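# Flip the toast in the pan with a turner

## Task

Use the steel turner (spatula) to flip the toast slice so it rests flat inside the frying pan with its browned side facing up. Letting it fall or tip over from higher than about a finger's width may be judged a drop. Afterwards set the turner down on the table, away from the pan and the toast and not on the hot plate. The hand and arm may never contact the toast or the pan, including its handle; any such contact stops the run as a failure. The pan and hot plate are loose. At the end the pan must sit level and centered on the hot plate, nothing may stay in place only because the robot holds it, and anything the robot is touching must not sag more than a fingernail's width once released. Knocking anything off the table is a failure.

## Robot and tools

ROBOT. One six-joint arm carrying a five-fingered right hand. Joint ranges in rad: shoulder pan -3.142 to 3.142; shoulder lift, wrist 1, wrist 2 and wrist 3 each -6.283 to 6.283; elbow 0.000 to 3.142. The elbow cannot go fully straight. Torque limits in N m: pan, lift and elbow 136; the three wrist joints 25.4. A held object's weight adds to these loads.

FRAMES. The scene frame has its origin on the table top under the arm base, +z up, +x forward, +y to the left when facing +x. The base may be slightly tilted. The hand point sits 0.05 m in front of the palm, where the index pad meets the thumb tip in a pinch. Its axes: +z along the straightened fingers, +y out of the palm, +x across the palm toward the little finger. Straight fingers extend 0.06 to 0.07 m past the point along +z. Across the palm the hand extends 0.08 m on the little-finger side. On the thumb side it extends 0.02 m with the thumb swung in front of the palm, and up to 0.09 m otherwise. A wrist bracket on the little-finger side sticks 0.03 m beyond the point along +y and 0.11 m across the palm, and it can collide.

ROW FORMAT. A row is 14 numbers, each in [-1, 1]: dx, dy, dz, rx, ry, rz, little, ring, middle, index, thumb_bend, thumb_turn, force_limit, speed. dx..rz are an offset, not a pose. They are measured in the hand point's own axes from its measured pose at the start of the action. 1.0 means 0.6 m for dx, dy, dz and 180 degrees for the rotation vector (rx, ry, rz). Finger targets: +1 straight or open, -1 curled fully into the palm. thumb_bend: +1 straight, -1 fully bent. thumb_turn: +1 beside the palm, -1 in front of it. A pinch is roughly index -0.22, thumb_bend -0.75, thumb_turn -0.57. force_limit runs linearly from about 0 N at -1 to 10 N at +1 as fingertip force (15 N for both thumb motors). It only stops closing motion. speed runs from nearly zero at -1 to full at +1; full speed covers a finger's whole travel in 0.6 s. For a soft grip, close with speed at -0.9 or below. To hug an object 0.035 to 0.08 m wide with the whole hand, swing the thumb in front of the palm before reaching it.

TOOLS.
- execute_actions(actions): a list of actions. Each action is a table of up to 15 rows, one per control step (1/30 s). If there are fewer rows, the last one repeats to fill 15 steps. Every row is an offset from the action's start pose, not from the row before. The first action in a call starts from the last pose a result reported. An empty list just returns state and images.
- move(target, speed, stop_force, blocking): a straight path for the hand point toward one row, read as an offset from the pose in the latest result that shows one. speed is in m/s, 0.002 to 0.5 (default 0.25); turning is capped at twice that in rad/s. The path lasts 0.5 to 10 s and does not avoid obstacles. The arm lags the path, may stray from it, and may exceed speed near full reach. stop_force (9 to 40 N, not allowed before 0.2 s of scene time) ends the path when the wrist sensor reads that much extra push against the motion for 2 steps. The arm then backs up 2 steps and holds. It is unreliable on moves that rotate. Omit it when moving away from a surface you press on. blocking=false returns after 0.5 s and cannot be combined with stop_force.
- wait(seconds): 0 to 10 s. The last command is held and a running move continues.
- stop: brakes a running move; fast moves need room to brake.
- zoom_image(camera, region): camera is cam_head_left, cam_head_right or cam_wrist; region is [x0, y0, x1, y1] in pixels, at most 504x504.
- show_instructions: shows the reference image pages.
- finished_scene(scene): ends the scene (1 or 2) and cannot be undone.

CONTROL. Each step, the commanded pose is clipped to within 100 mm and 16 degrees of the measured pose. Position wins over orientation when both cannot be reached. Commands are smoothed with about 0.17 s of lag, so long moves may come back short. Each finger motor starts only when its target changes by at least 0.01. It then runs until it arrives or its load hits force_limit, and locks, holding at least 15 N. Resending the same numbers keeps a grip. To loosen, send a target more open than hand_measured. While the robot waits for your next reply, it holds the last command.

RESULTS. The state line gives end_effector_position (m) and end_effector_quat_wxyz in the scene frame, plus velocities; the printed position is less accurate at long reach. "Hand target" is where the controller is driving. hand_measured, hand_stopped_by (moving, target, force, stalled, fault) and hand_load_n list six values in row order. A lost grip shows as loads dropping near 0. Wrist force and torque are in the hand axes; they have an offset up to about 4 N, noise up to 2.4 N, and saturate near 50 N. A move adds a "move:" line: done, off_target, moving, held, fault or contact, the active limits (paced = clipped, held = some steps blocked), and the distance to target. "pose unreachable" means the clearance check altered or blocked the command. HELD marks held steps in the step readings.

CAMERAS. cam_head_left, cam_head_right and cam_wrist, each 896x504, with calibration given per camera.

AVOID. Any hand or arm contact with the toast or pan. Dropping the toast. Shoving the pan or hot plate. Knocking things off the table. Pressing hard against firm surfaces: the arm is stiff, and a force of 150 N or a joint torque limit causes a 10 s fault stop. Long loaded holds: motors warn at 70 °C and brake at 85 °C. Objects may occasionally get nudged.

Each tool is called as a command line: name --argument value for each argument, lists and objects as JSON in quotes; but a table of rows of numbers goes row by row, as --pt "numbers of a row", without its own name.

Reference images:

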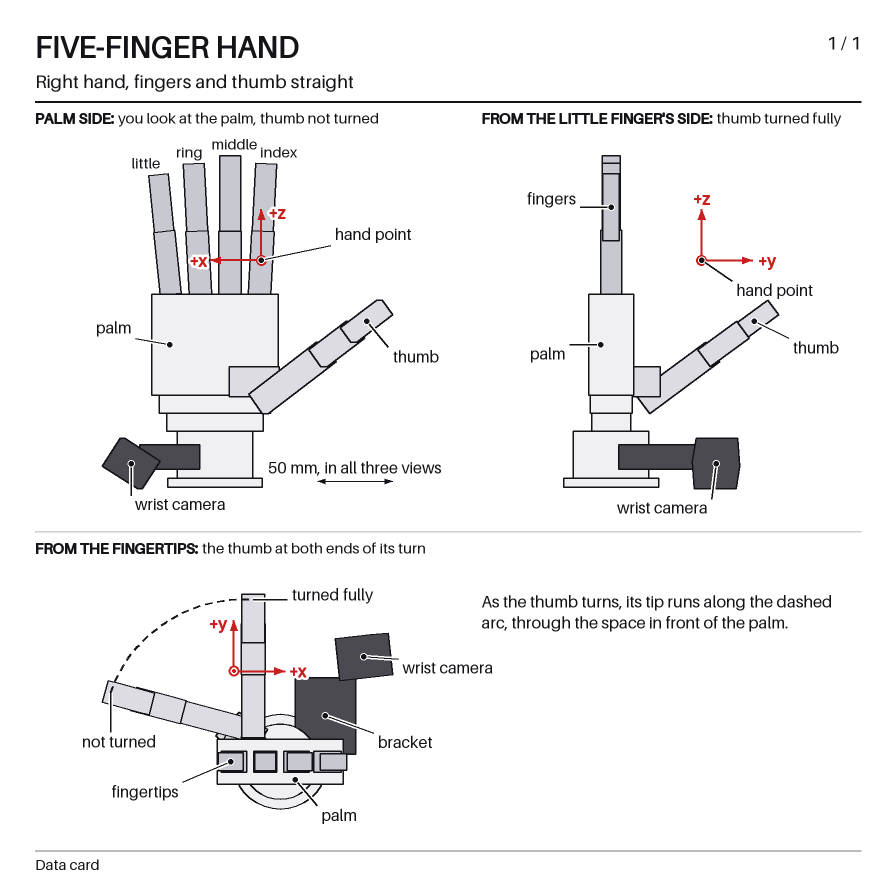

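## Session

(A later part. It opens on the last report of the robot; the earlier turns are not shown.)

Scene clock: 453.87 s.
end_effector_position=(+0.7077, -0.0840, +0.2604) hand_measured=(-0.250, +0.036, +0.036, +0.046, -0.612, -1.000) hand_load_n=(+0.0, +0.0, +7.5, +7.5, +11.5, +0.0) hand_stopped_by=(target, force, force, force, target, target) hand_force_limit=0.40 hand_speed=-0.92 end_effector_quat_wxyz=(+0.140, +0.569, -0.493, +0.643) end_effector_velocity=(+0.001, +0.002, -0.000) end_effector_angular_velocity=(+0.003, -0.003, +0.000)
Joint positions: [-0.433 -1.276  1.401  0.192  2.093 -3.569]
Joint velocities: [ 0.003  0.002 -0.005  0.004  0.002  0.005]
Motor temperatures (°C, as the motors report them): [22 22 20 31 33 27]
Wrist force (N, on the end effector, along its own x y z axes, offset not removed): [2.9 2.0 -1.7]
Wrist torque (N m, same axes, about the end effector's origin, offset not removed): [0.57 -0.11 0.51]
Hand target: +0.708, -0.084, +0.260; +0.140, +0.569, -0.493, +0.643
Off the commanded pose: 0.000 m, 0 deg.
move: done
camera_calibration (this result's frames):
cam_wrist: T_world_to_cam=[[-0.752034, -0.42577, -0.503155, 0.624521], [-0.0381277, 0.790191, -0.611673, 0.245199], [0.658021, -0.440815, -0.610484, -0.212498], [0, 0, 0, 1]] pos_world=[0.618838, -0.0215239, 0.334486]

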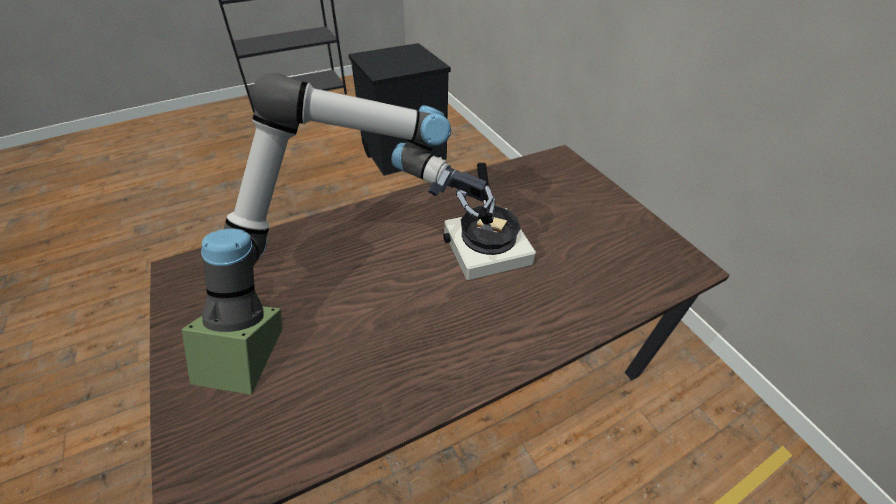

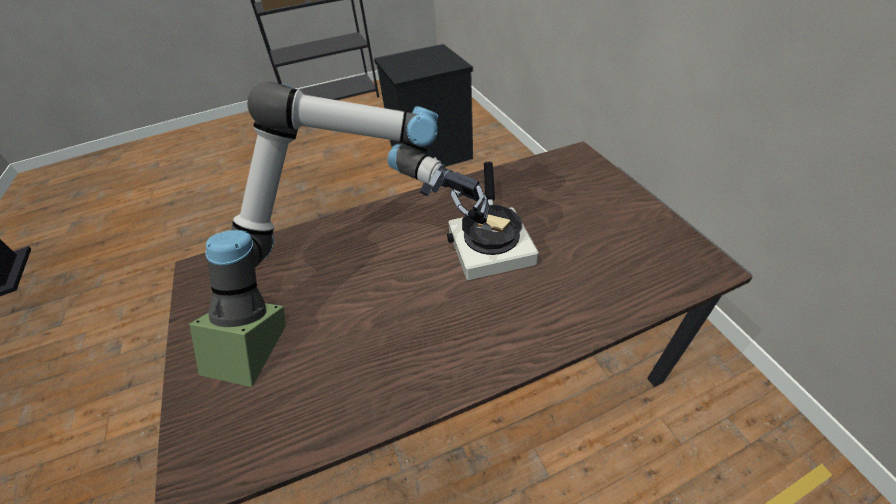

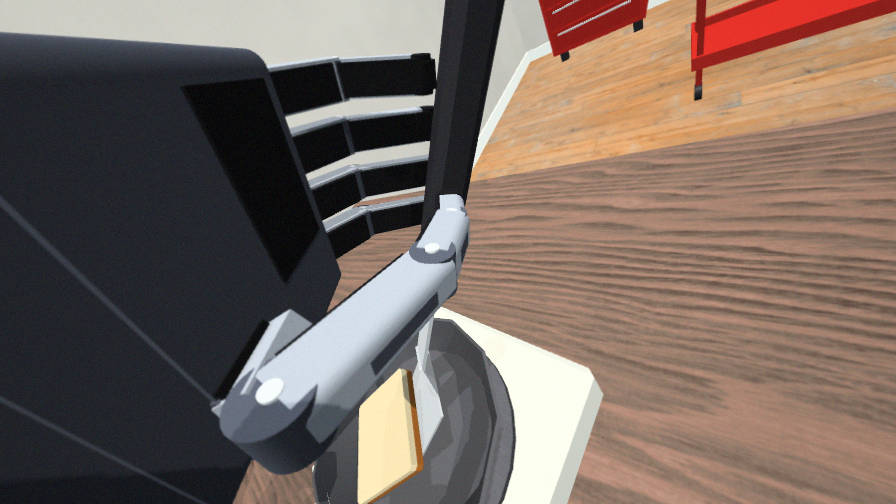

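move --target '[0.0540,-0.0649,-0.0167,0,0,0,-0.25,-0.3,-0.35,-0.4,-0.62,-1,0.4,-0.92]' --speed 0.03

zoom_image --camera "cam_wrist" --region '[330, 324, 510, 504]'

zoom_image --camera "cam_head_right" --region '[450, 180, 540, 270]'

Scene clock: 458.63 s.
end_effector_position=(+0.7203, -0.0699, +0.3083) hand_measured=(-0.250, +0.036, +0.036, +0.046, -0.612, -1.000) hand_load_n=(+0.0, +1.0, +8.0, +6.0, +11.0, -1.0) hand_stopped_by=(target, force, force, force, target, target) hand_force_limit=0.40 hand_speed=-0.92 end_effector_quat_wxyz=(+0.140, +0.569, -0.493, +0.643) end_effector_velocity=(+0.000, +0.000, +0.001) end_effector_angular_velocity=(+0.000, +0.001, +0.000)
Joint positions: [-0.447 -1.287  1.285  0.316  2.08  -3.574]
Joint velocities: [-0.    -0.    -0.003  0.004 -0.001 -0.   ]
Motor temperatures (°C, as the motors report them): [22 22 20 31 33 27]
Wrist force (N, on the end effector, along its own x y z axes, offset not removed): [-0.5 2.8 0.3]
Wrist torque (N m, same axes, about the end effector's origin, offset not removed): [0.36 -0.09 0.33]
Hand target: +0.720, -0.070, +0.308; +0.140, +0.569, -0.493, +0.643
Off the commanded pose: 0.000 m, 0 deg.
move: done
camera_calibration (this result's frames):
cam_wrist: T_world_to_cam=[[-0.751998, -0.425816, -0.50317, 0.664085], [-0.0381339, 0.790169, -0.611702, 0.263853], [0.658062, -0.44081, -0.610443, -0.185357], [0, 0, 0, 1]] pos_world=[0.631429, -0.0074179, 0.382397]

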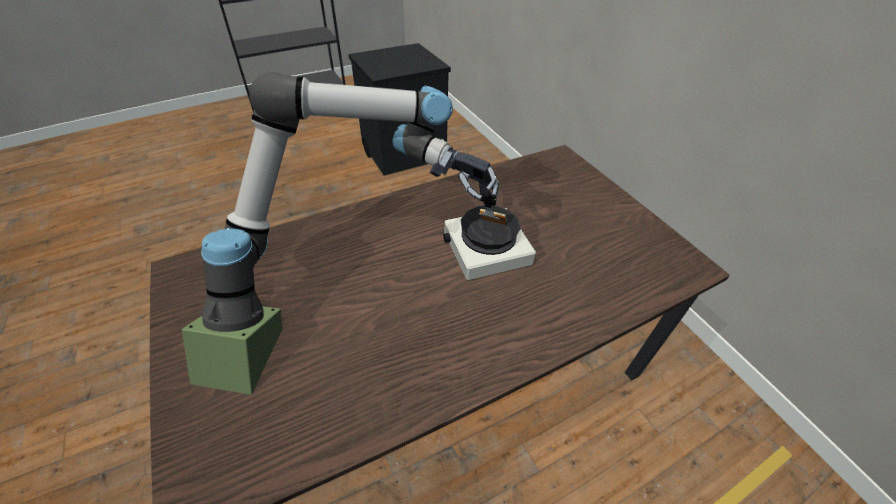

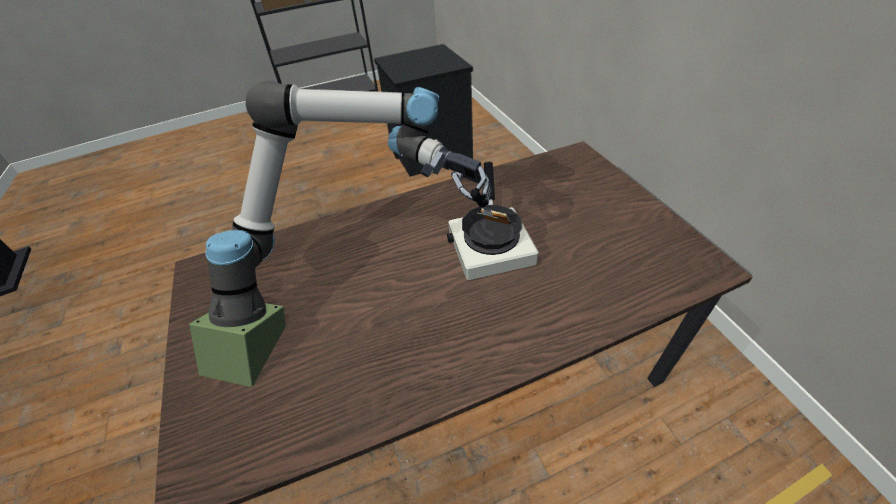

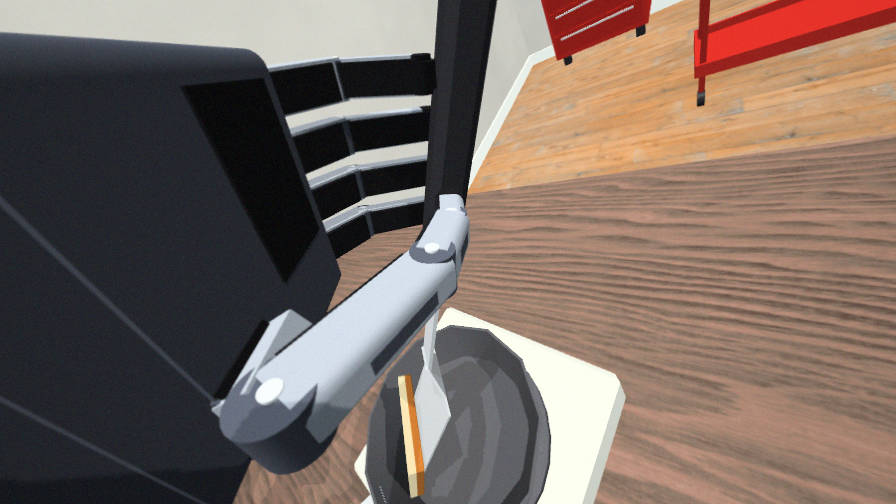

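Region (330, 324, 510, 504) of cam_wrist's 896x504 image, scaled by 2.800, with more detail than that image has.

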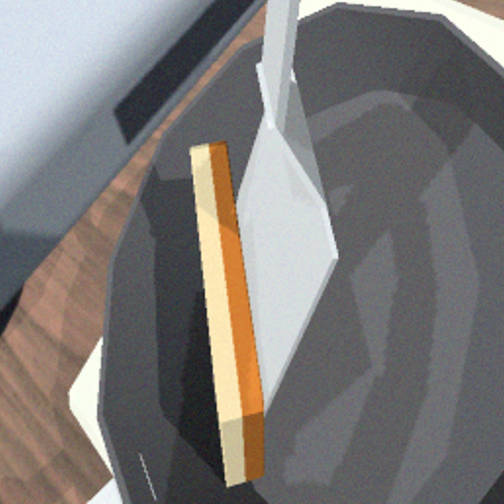

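Region (450, 180, 540, 270) of cam_head_right's 896x504 image, scaled by 5.600, with more detail than that image has.

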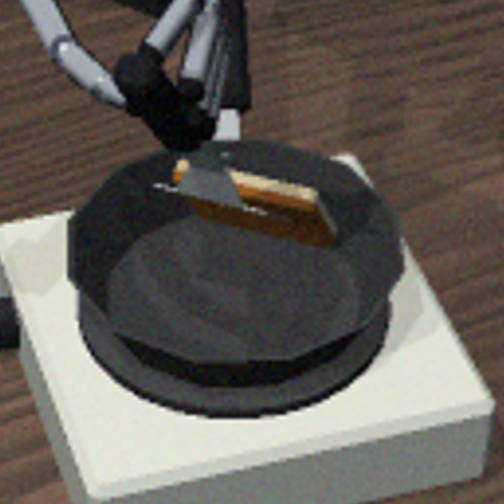

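move --target '[-0.0076,-0.0293,-0.0072,0,0,0,-0.25,-0.3,-0.35,-0.4,-0.62,-1,0.4,-0.92]' --speed 0.015

zoom_image --camera "cam_wrist" --region '[330, 324, 510, 504]'

zoom_image --camera "cam_head_right" --region '[450, 180, 540, 270]'

Scene clock: 462.60 s.
end_effector_position=(+0.7321, -0.0565, +0.3133) hand_measured=(-0.250, +0.036, +0.036, +0.046, -0.612, -1.000) hand_load_n=(+0.0, +1.0, +8.0, +6.0, +11.0, -1.0) hand_stopped_by=(target, force, force, force, target, target) hand_force_limit=0.40 hand_speed=-0.92 end_effector_quat_wxyz=(+0.140, +0.569, -0.493, +0.643) end_effector_velocity=(+0.001, +0.000, +0.001) end_effector_angular_velocity=(-0.000, -0.001, -0.002)
Joint positions: [-0.422 -1.262  1.22   0.361  2.103 -3.566]
Joint velocities: [ 0.001  0.002 -0.006  0.004  0.003  0.002]
Motor temperatures (°C, as the motors report them): [22 22 20 31 33 27]
Wrist force (N, on the end effector, along its own x y z axes, offset not removed): [0.1 2.9 -0.6]
Wrist torque (N m, same axes, about the end effector's origin, offset not removed): [0.40 -0.32 0.36]
Hand target: +0.732, -0.056, +0.313; +0.140, +0.569, -0.493, +0.643
Off the commanded pose: 0.000 m, 0 deg.
move: done
camera_calibration (this result's frames):
cam_wrist: T_world_to_cam=[[-0.751978, -0.425831, -0.503188, 0.681109], [-0.0381461, 0.790175, -0.611692, 0.25674], [0.658084, -0.440784, -0.610438, -0.184203], [0, 0, 0, 1]] pos_world=[0.643193, 0.00597388, 0.387327]

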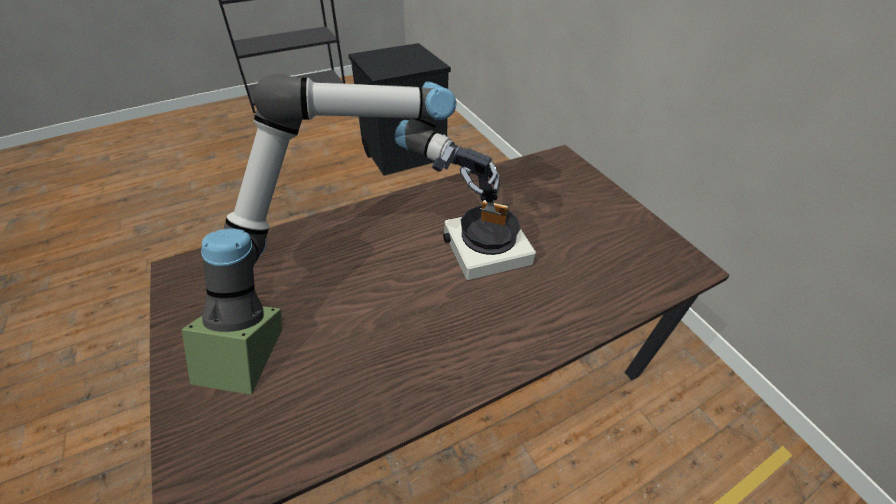

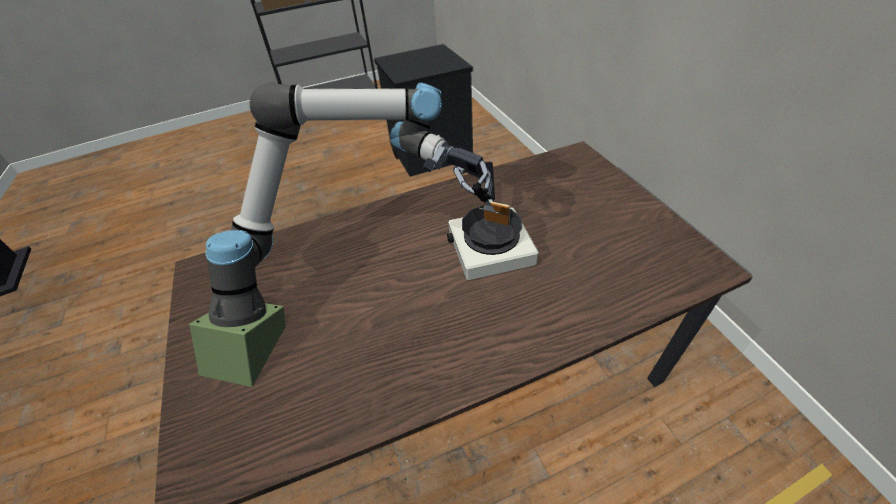

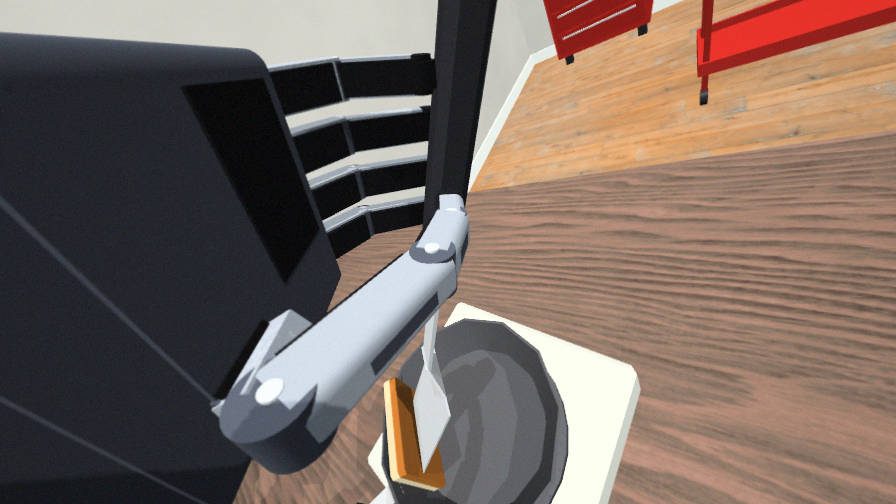

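Region (330, 324, 510, 504) of cam_wrist's 896x504 image, scaled by 2.800, with more detail than that image has.

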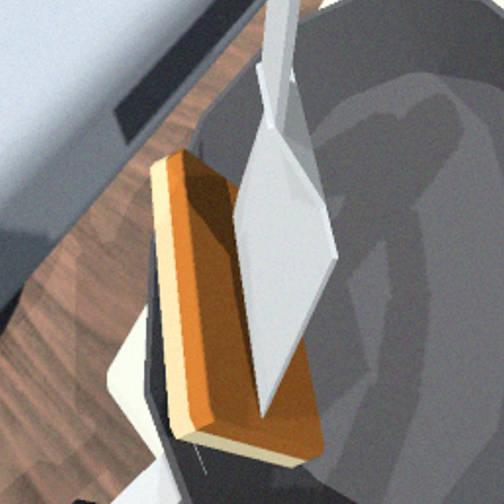

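Region (450, 180, 540, 270) of cam_head_right's 896x504 image, scaled by 5.600, with more detail than that image has.

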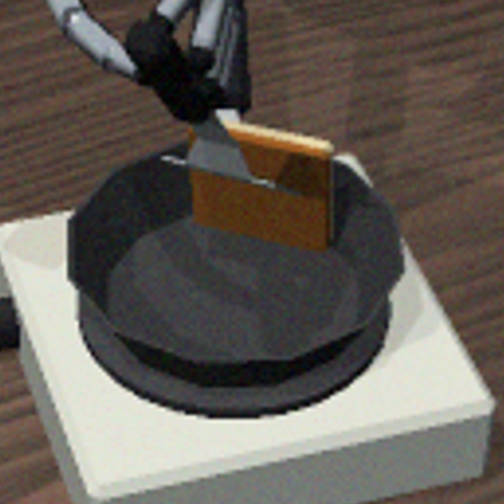

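move --target '[0.0041,0.0070,0.0017,0,0,0,-0.25,-0.3,-0.35,-0.4,-0.62,-1,0.4,-0.92]' --speed 0.012

zoom_image --camera "cam_wrist" --region '[330, 324, 510, 504]'

zoom_image --camera "cam_head_right" --region '[450, 180, 540, 270]'

Scene clock: 475.20 s.
end_effector_position=(+0.7289, -0.0601, +0.3133) hand_measured=(-0.250, +0.036, +0.036, +0.046, -0.612, -1.000) hand_load_n=(+0.0, +1.0, +8.0, +6.0, +11.0, -1.0) hand_stopped_by=(target, force, force, force, target, target) hand_force_limit=0.40 hand_speed=-0.92 end_effector_quat_wxyz=(+0.140, +0.569, -0.493, +0.643) end_effector_velocity=(-0.001, -0.001, +0.001) end_effector_angular_velocity=(+0.000, -0.001, +0.001)
Joint positions: [-0.43  -1.27   1.236  0.351  2.096 -3.568]
Joint velocities: [-0.003 -0.003  0.005 -0.004 -0.003 -0.001]
Motor temperatures (°C, as the motors report them): [22 22 20 31 33 27]
Wrist force (N, on the end effector, along its own x y z axes, offset not removed): [-0.1 2.6 -0.3]
Wrist torque (N m, same axes, about the end effector's origin, offset not removed): [0.38 -0.15 0.25]
Hand target: +0.729, -0.060, +0.313; +0.140, +0.569, -0.493, +0.643
Off the commanded pose: 0.000 m, 0 deg.
move: done
camera_calibration (this result's frames):
cam_wrist: T_world_to_cam=[[-0.751993, -0.425816, -0.503178, 0.677196], [-0.0381398, 0.790177, -0.611691, 0.259474], [0.658067, -0.440796, -0.610448, -0.183694], [0, 0, 0, 1]] pos_world=[0.640026, 0.00235886, 0.387332]

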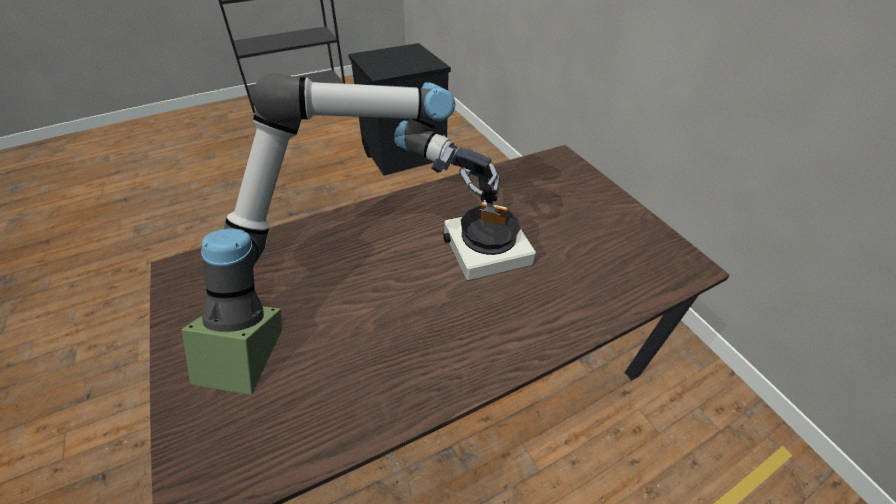

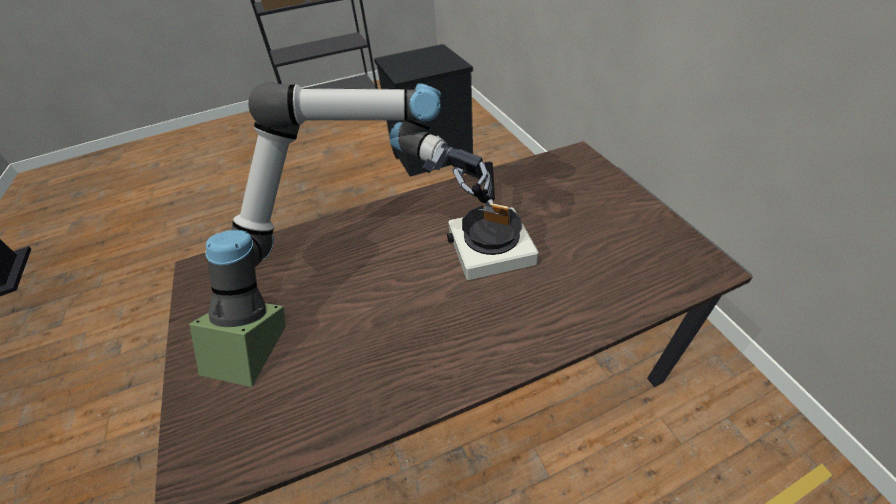

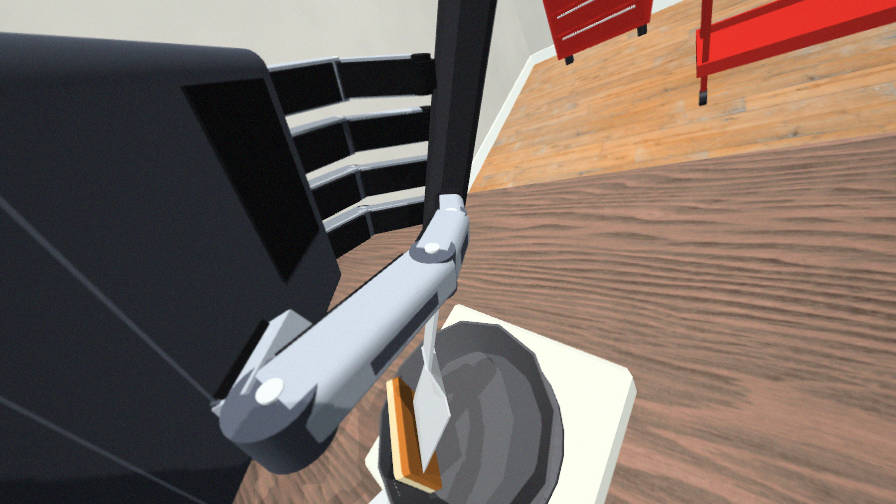

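Region (330, 324, 510, 504) of cam_wrist's 896x504 image, scaled by 2.800, with more detail than that image has.

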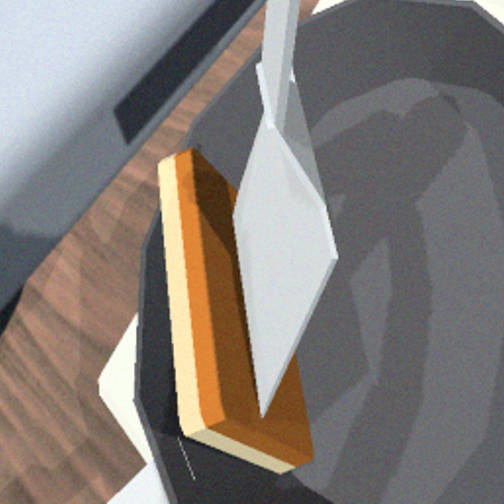

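Region (450, 180, 540, 270) of cam_head_right's 896x504 image, scaled by 5.600, with more detail than that image has.

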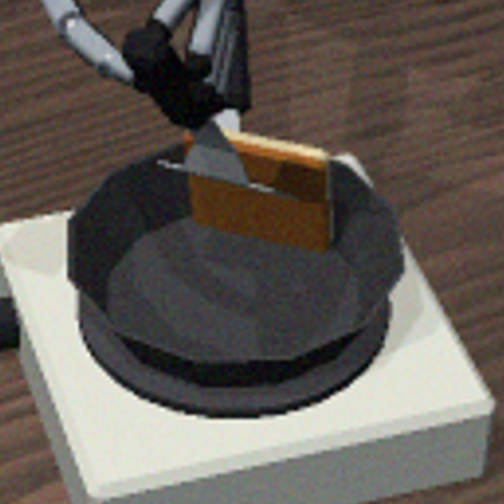

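move --target '[-0.0513,0.0169,0.0048,0,0,0,-0.25,-0.3,-0.35,-0.4,-0.62,-1,0.4,-0.92]' --speed 0.025

zoom_image --camera "cam_wrist" --region '[330, 324, 510, 504]'

zoom_image --camera "cam_head_right" --region '[450, 180, 540, 270]'

Scene clock: 484.33 s.
end_effector_position=(+0.7328, -0.0555, +0.2815) hand_measured=(-0.250, +0.036, +0.036, +0.046, -0.612, -1.000) hand_load_n=(+0.0, +1.0, +8.0, +6.0, +11.0, -1.0) hand_stopped_by=(target, force, force, force, target, target) hand_force_limit=0.40 hand_speed=-0.92 end_effector_quat_wxyz=(+0.140, +0.569, -0.493, +0.643) end_effector_velocity=(+0.000, +0.000, -0.002) end_effector_angular_velocity=(+0.000, -0.000, +0.000)
Joint positions: [-0.392 -1.238  1.258  0.304  2.132 -3.554]
Joint velocities: [ 0.002  0.002  0.001 -0.003  0.001  0.001]
Motor temperatures (°C, as the motors report them): [22 22 20 31 33 27]
Wrist force (N, on the end effector, along its own x y z axes, offset not removed): [0.3 1.4 -1.5]
Wrist torque (N m, same axes, about the end effector's origin, offset not removed): [0.23 -0.06 0.20]
Hand target: +0.733, -0.056, +0.281; +0.140, +0.569, -0.493, +0.643
Off the commanded pose: 0.000 m, 0 deg.
move: done
camera_calibration (this result's frames):
cam_wrist: T_world_to_cam=[[-0.751999, -0.42579, -0.50319, 0.666073], [-0.0381371, 0.790202, -0.611659, 0.236554], [0.65806, -0.440777, -0.610469, -0.203639], [0, 0, 0, 1]] pos_world=[0.643915, 0.00692249, 0.355537]

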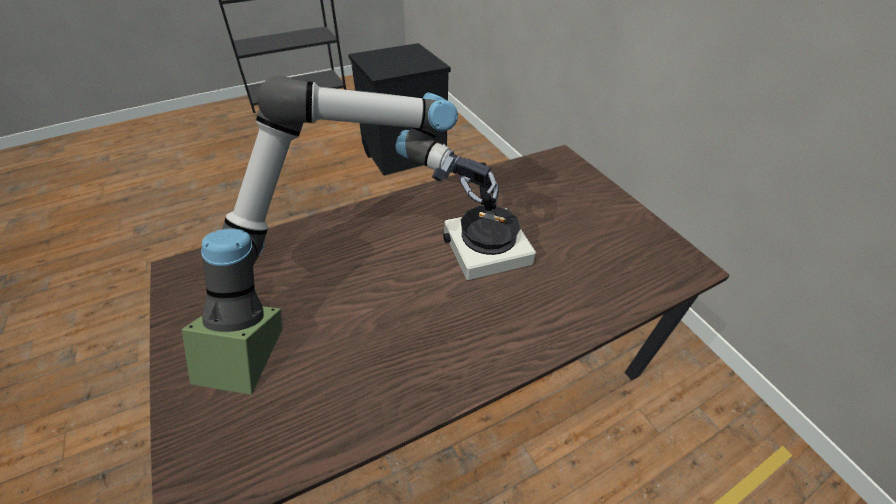

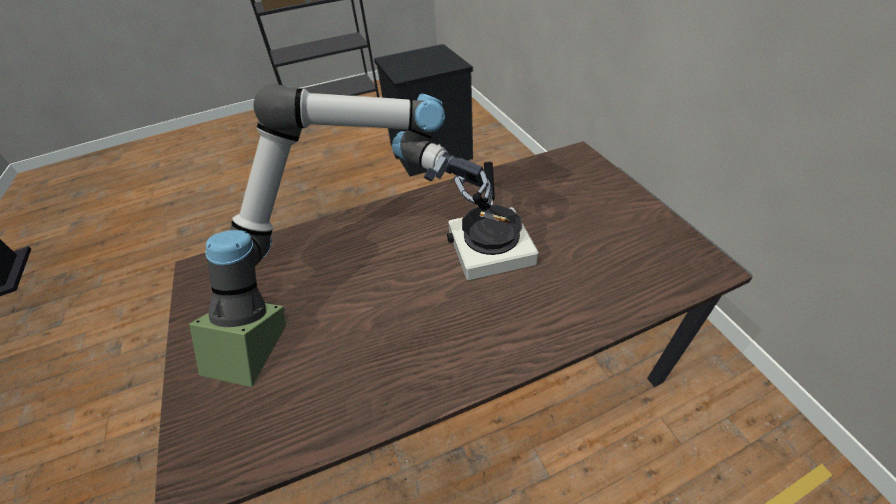

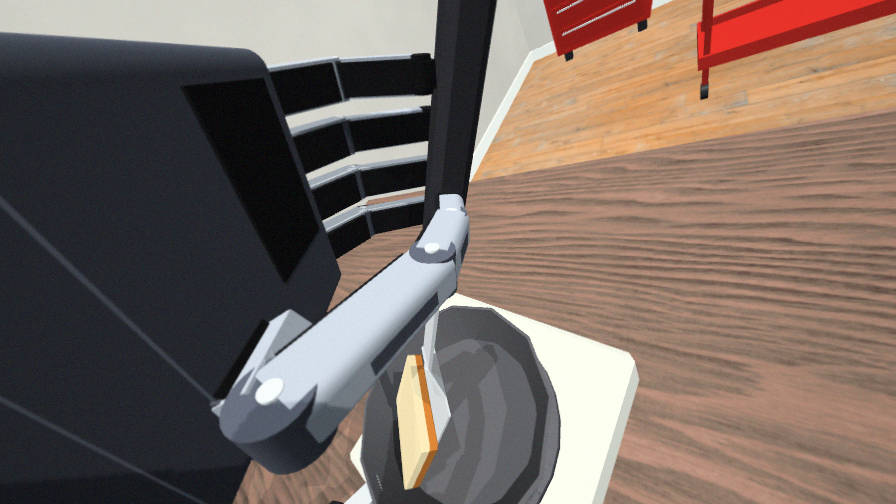

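Region (330, 324, 510, 504) of cam_wrist's 896x504 image, scaled by 2.800, with more detail than that image has.

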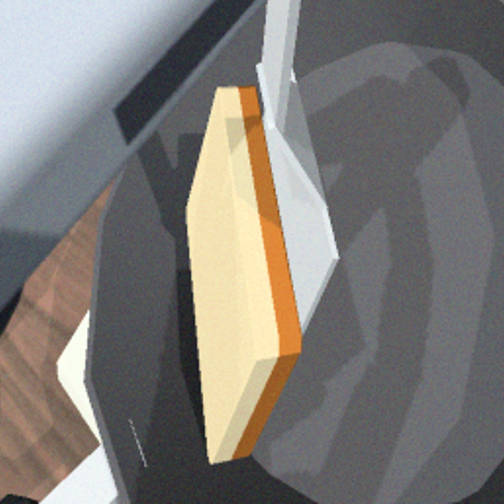

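Region (450, 180, 540, 270) of cam_head_right's 896x504 image, scaled by 5.600, with more detail than that image has.

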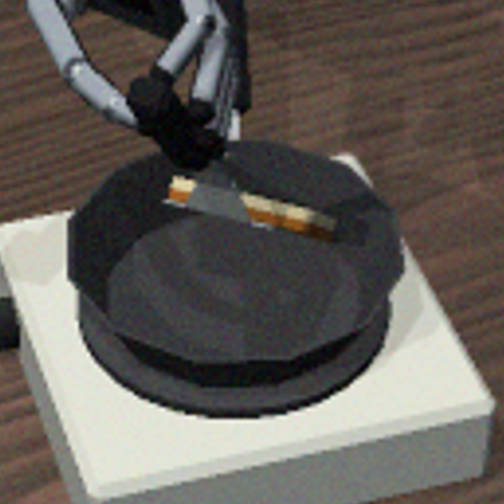

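move --target '[-0.0064,-0.1110,-0.0273,-0.0015,0.0227,-0.0916,-0.25,-0.3,-0.35,-0.4,-0.62,-1,0.4,-0.92]' --speed 0.1

zoom_image --camera "cam_wrist" --region '[330, 324, 510, 504]'

zoom_image --camera "cam_head_right" --region '[450, 180, 540, 270]'

Scene clock: 510.73 s.
end_effector_position=(+0.7734, -0.0096, +0.3120) hand_measured=(-0.250, +0.036, +0.036, +0.046, -0.612, -1.000) hand_load_n=(+0.0, +1.0, +8.0, +6.5, +10.5, -1.0) hand_stopped_by=(target, force, force, force, target, target) hand_force_limit=0.40 hand_speed=-0.92 end_effector_quat_wxyz=(+0.249, +0.610, -0.403, +0.635) end_effector_velocity=(+0.000, +0.001, +0.001) end_effector_angular_velocity=(-0.006, +0.007, -0.003)
Joint positions: [-0.274 -1.091  0.944  0.458  2.307 -3.82 ]
Joint velocities: [ 0.003  0.005 -0.01   0.008  0.005 -0.006]
Motor temperatures (°C, as the motors report them): [22 22 20 31 33 27]
Wrist force (N, on the end effector, along its own x y z axes, offset not removed): [0.1 1.6 -1.2]
Wrist torque (N m, same axes, about the end effector's origin, offset not removed): [0.25 -0.09 0.43]
Hand target: +0.774, -0.009, +0.312; +0.250, +0.610, -0.403, +0.635
Off the commanded pose: 0.000 m, 0 deg.
move: done
camera_calibration (this result's frames):
cam_wrist: T_world_to_cam=[[-0.825521, -0.50931, -0.243142, 0.706472], [-0.172739, 0.638163, -0.750273, 0.366323], [0.537286, -0.577366, -0.614795, -0.0980627], [0, 0, 0, 1]] pos_world=[0.699174, 0.0694219, 0.386327]

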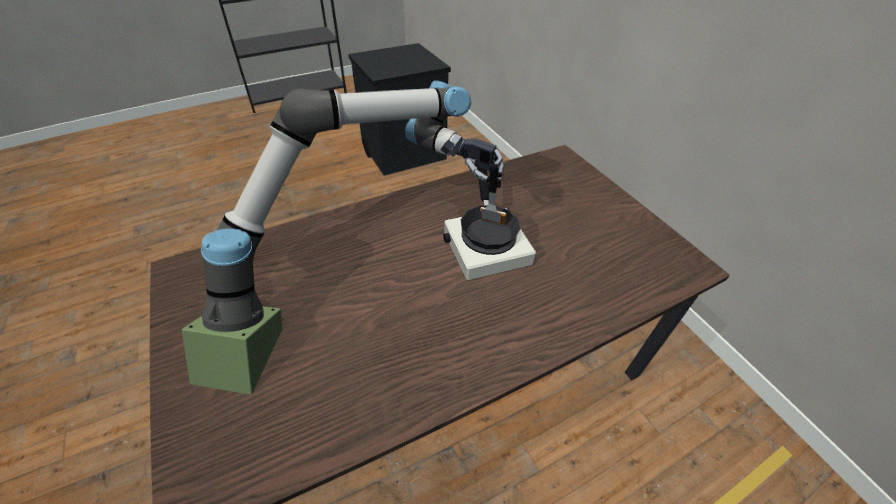

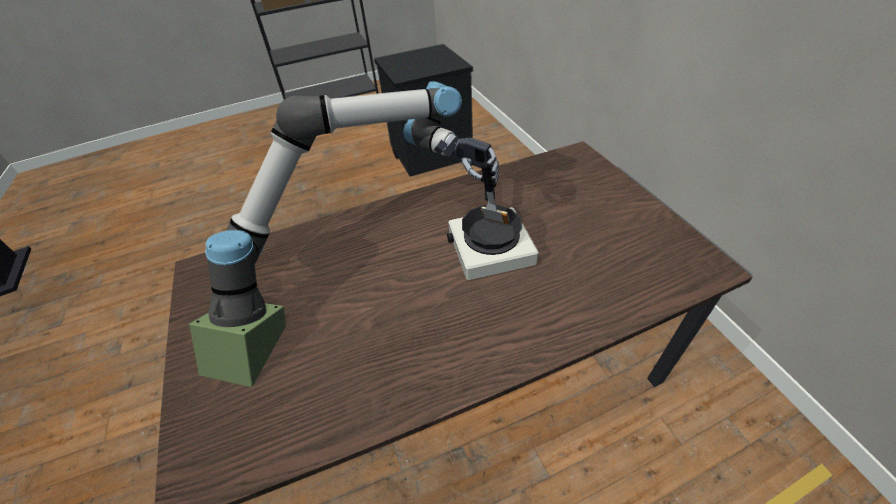

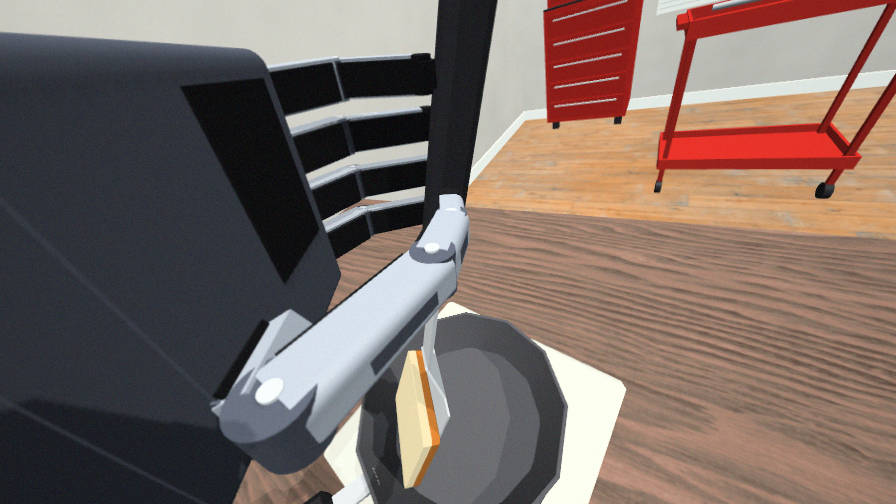

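Region (330, 324, 510, 504) of cam_wrist's 896x504 image, scaled by 2.800, with more detail than that image has.

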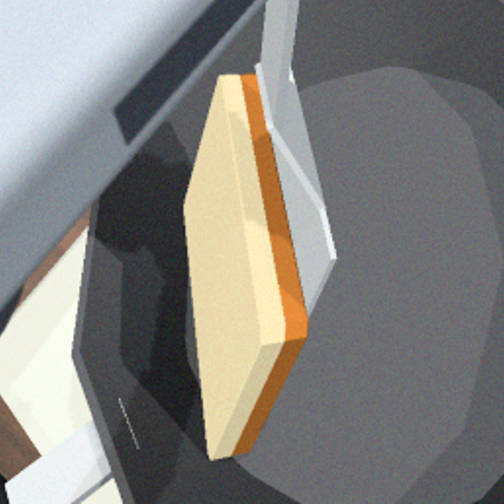

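Region (450, 180, 540, 270) of cam_head_right's 896x504 image, scaled by 5.600, with more detail than that image has.

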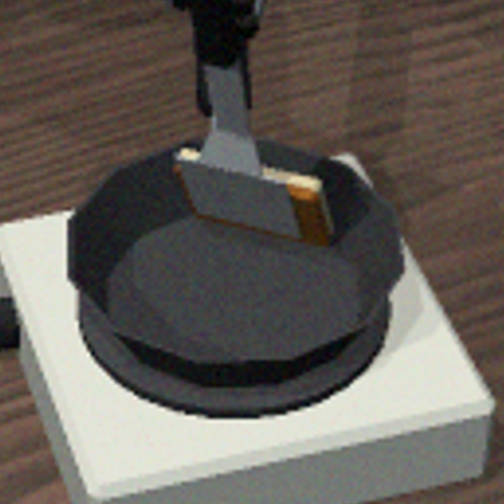

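move --target '[0.0161,0.0032,0.0006,0,0,0,-0.25,-0.3,-0.35,-0.4,-0.62,-1,0.4,-0.92]' --speed 0.02

Scene clock: 528.37 s.
end_effector_position=(+0.7709, -0.0126, +0.3208) hand_measured=(-0.250, +0.036, +0.036, +0.046, -0.612, -1.000) hand_load_n=(+0.0, +1.0, +8.0, +6.5, +10.5, -1.0) hand_stopped_by=(target, force, force, force, target, target) hand_force_limit=0.40 hand_speed=-0.92 end_effector_quat_wxyz=(+0.249, +0.610, -0.403, +0.635) end_effector_velocity=(-0.000, -0.001, +0.002) end_effector_angular_velocity=(-0.001, -0.000, -0.000)
Joint positions: [-0.286 -1.105  0.949  0.464  2.296 -3.825]
Joint velocities: [-0.003 -0.003  0.001  0.001 -0.002 -0.002]
Motor temperatures (°C, as the motors report them): [22 22 20 31 33 27]
Wrist force (N, on the end effector, along its own x y z axes, offset not removed): [-0.3 2.9 -2.0]
Wrist torque (N m, same axes, about the end effector's origin, offset not removed): [0.50 -0.10 0.33]
Hand target: +0.771, -0.013, +0.321; +0.249, +0.610, -0.403, +0.635
Off the commanded pose: 0.000 m, 0 deg.
move: done
camera_calibration (this result's frames):
cam_wrist: T_world_to_cam=[[-0.825529, -0.509308, -0.243121, 0.704979], [-0.172742, 0.638148, -0.750285, 0.374397], [0.537273, -0.577384, -0.614789, -0.0929607], [0, 0, 0, 1]] pos_world=[0.6966, 0.0664565, 0.395148]

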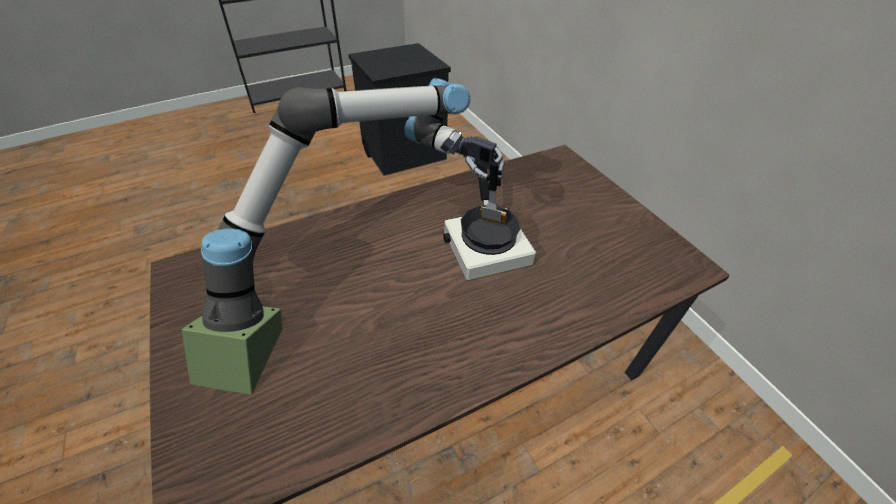

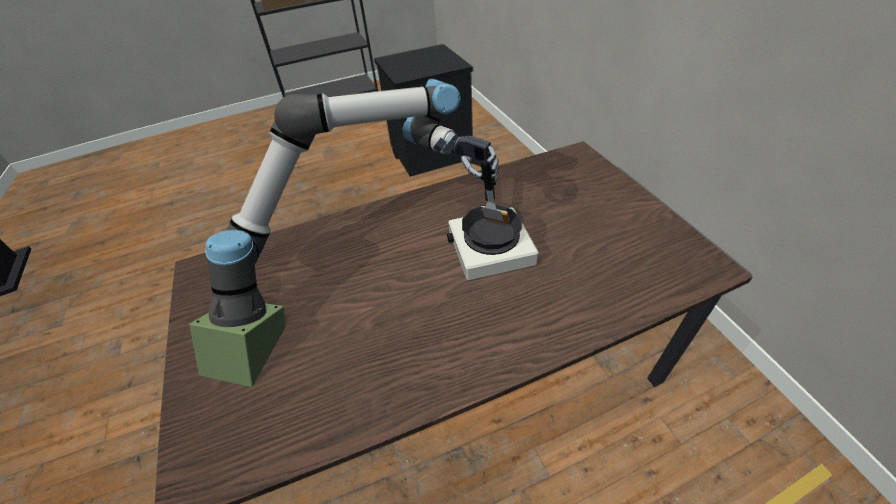

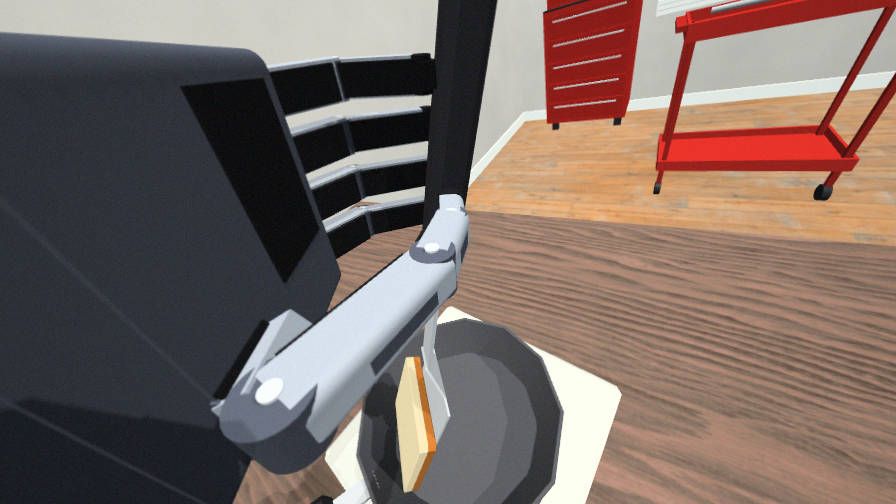

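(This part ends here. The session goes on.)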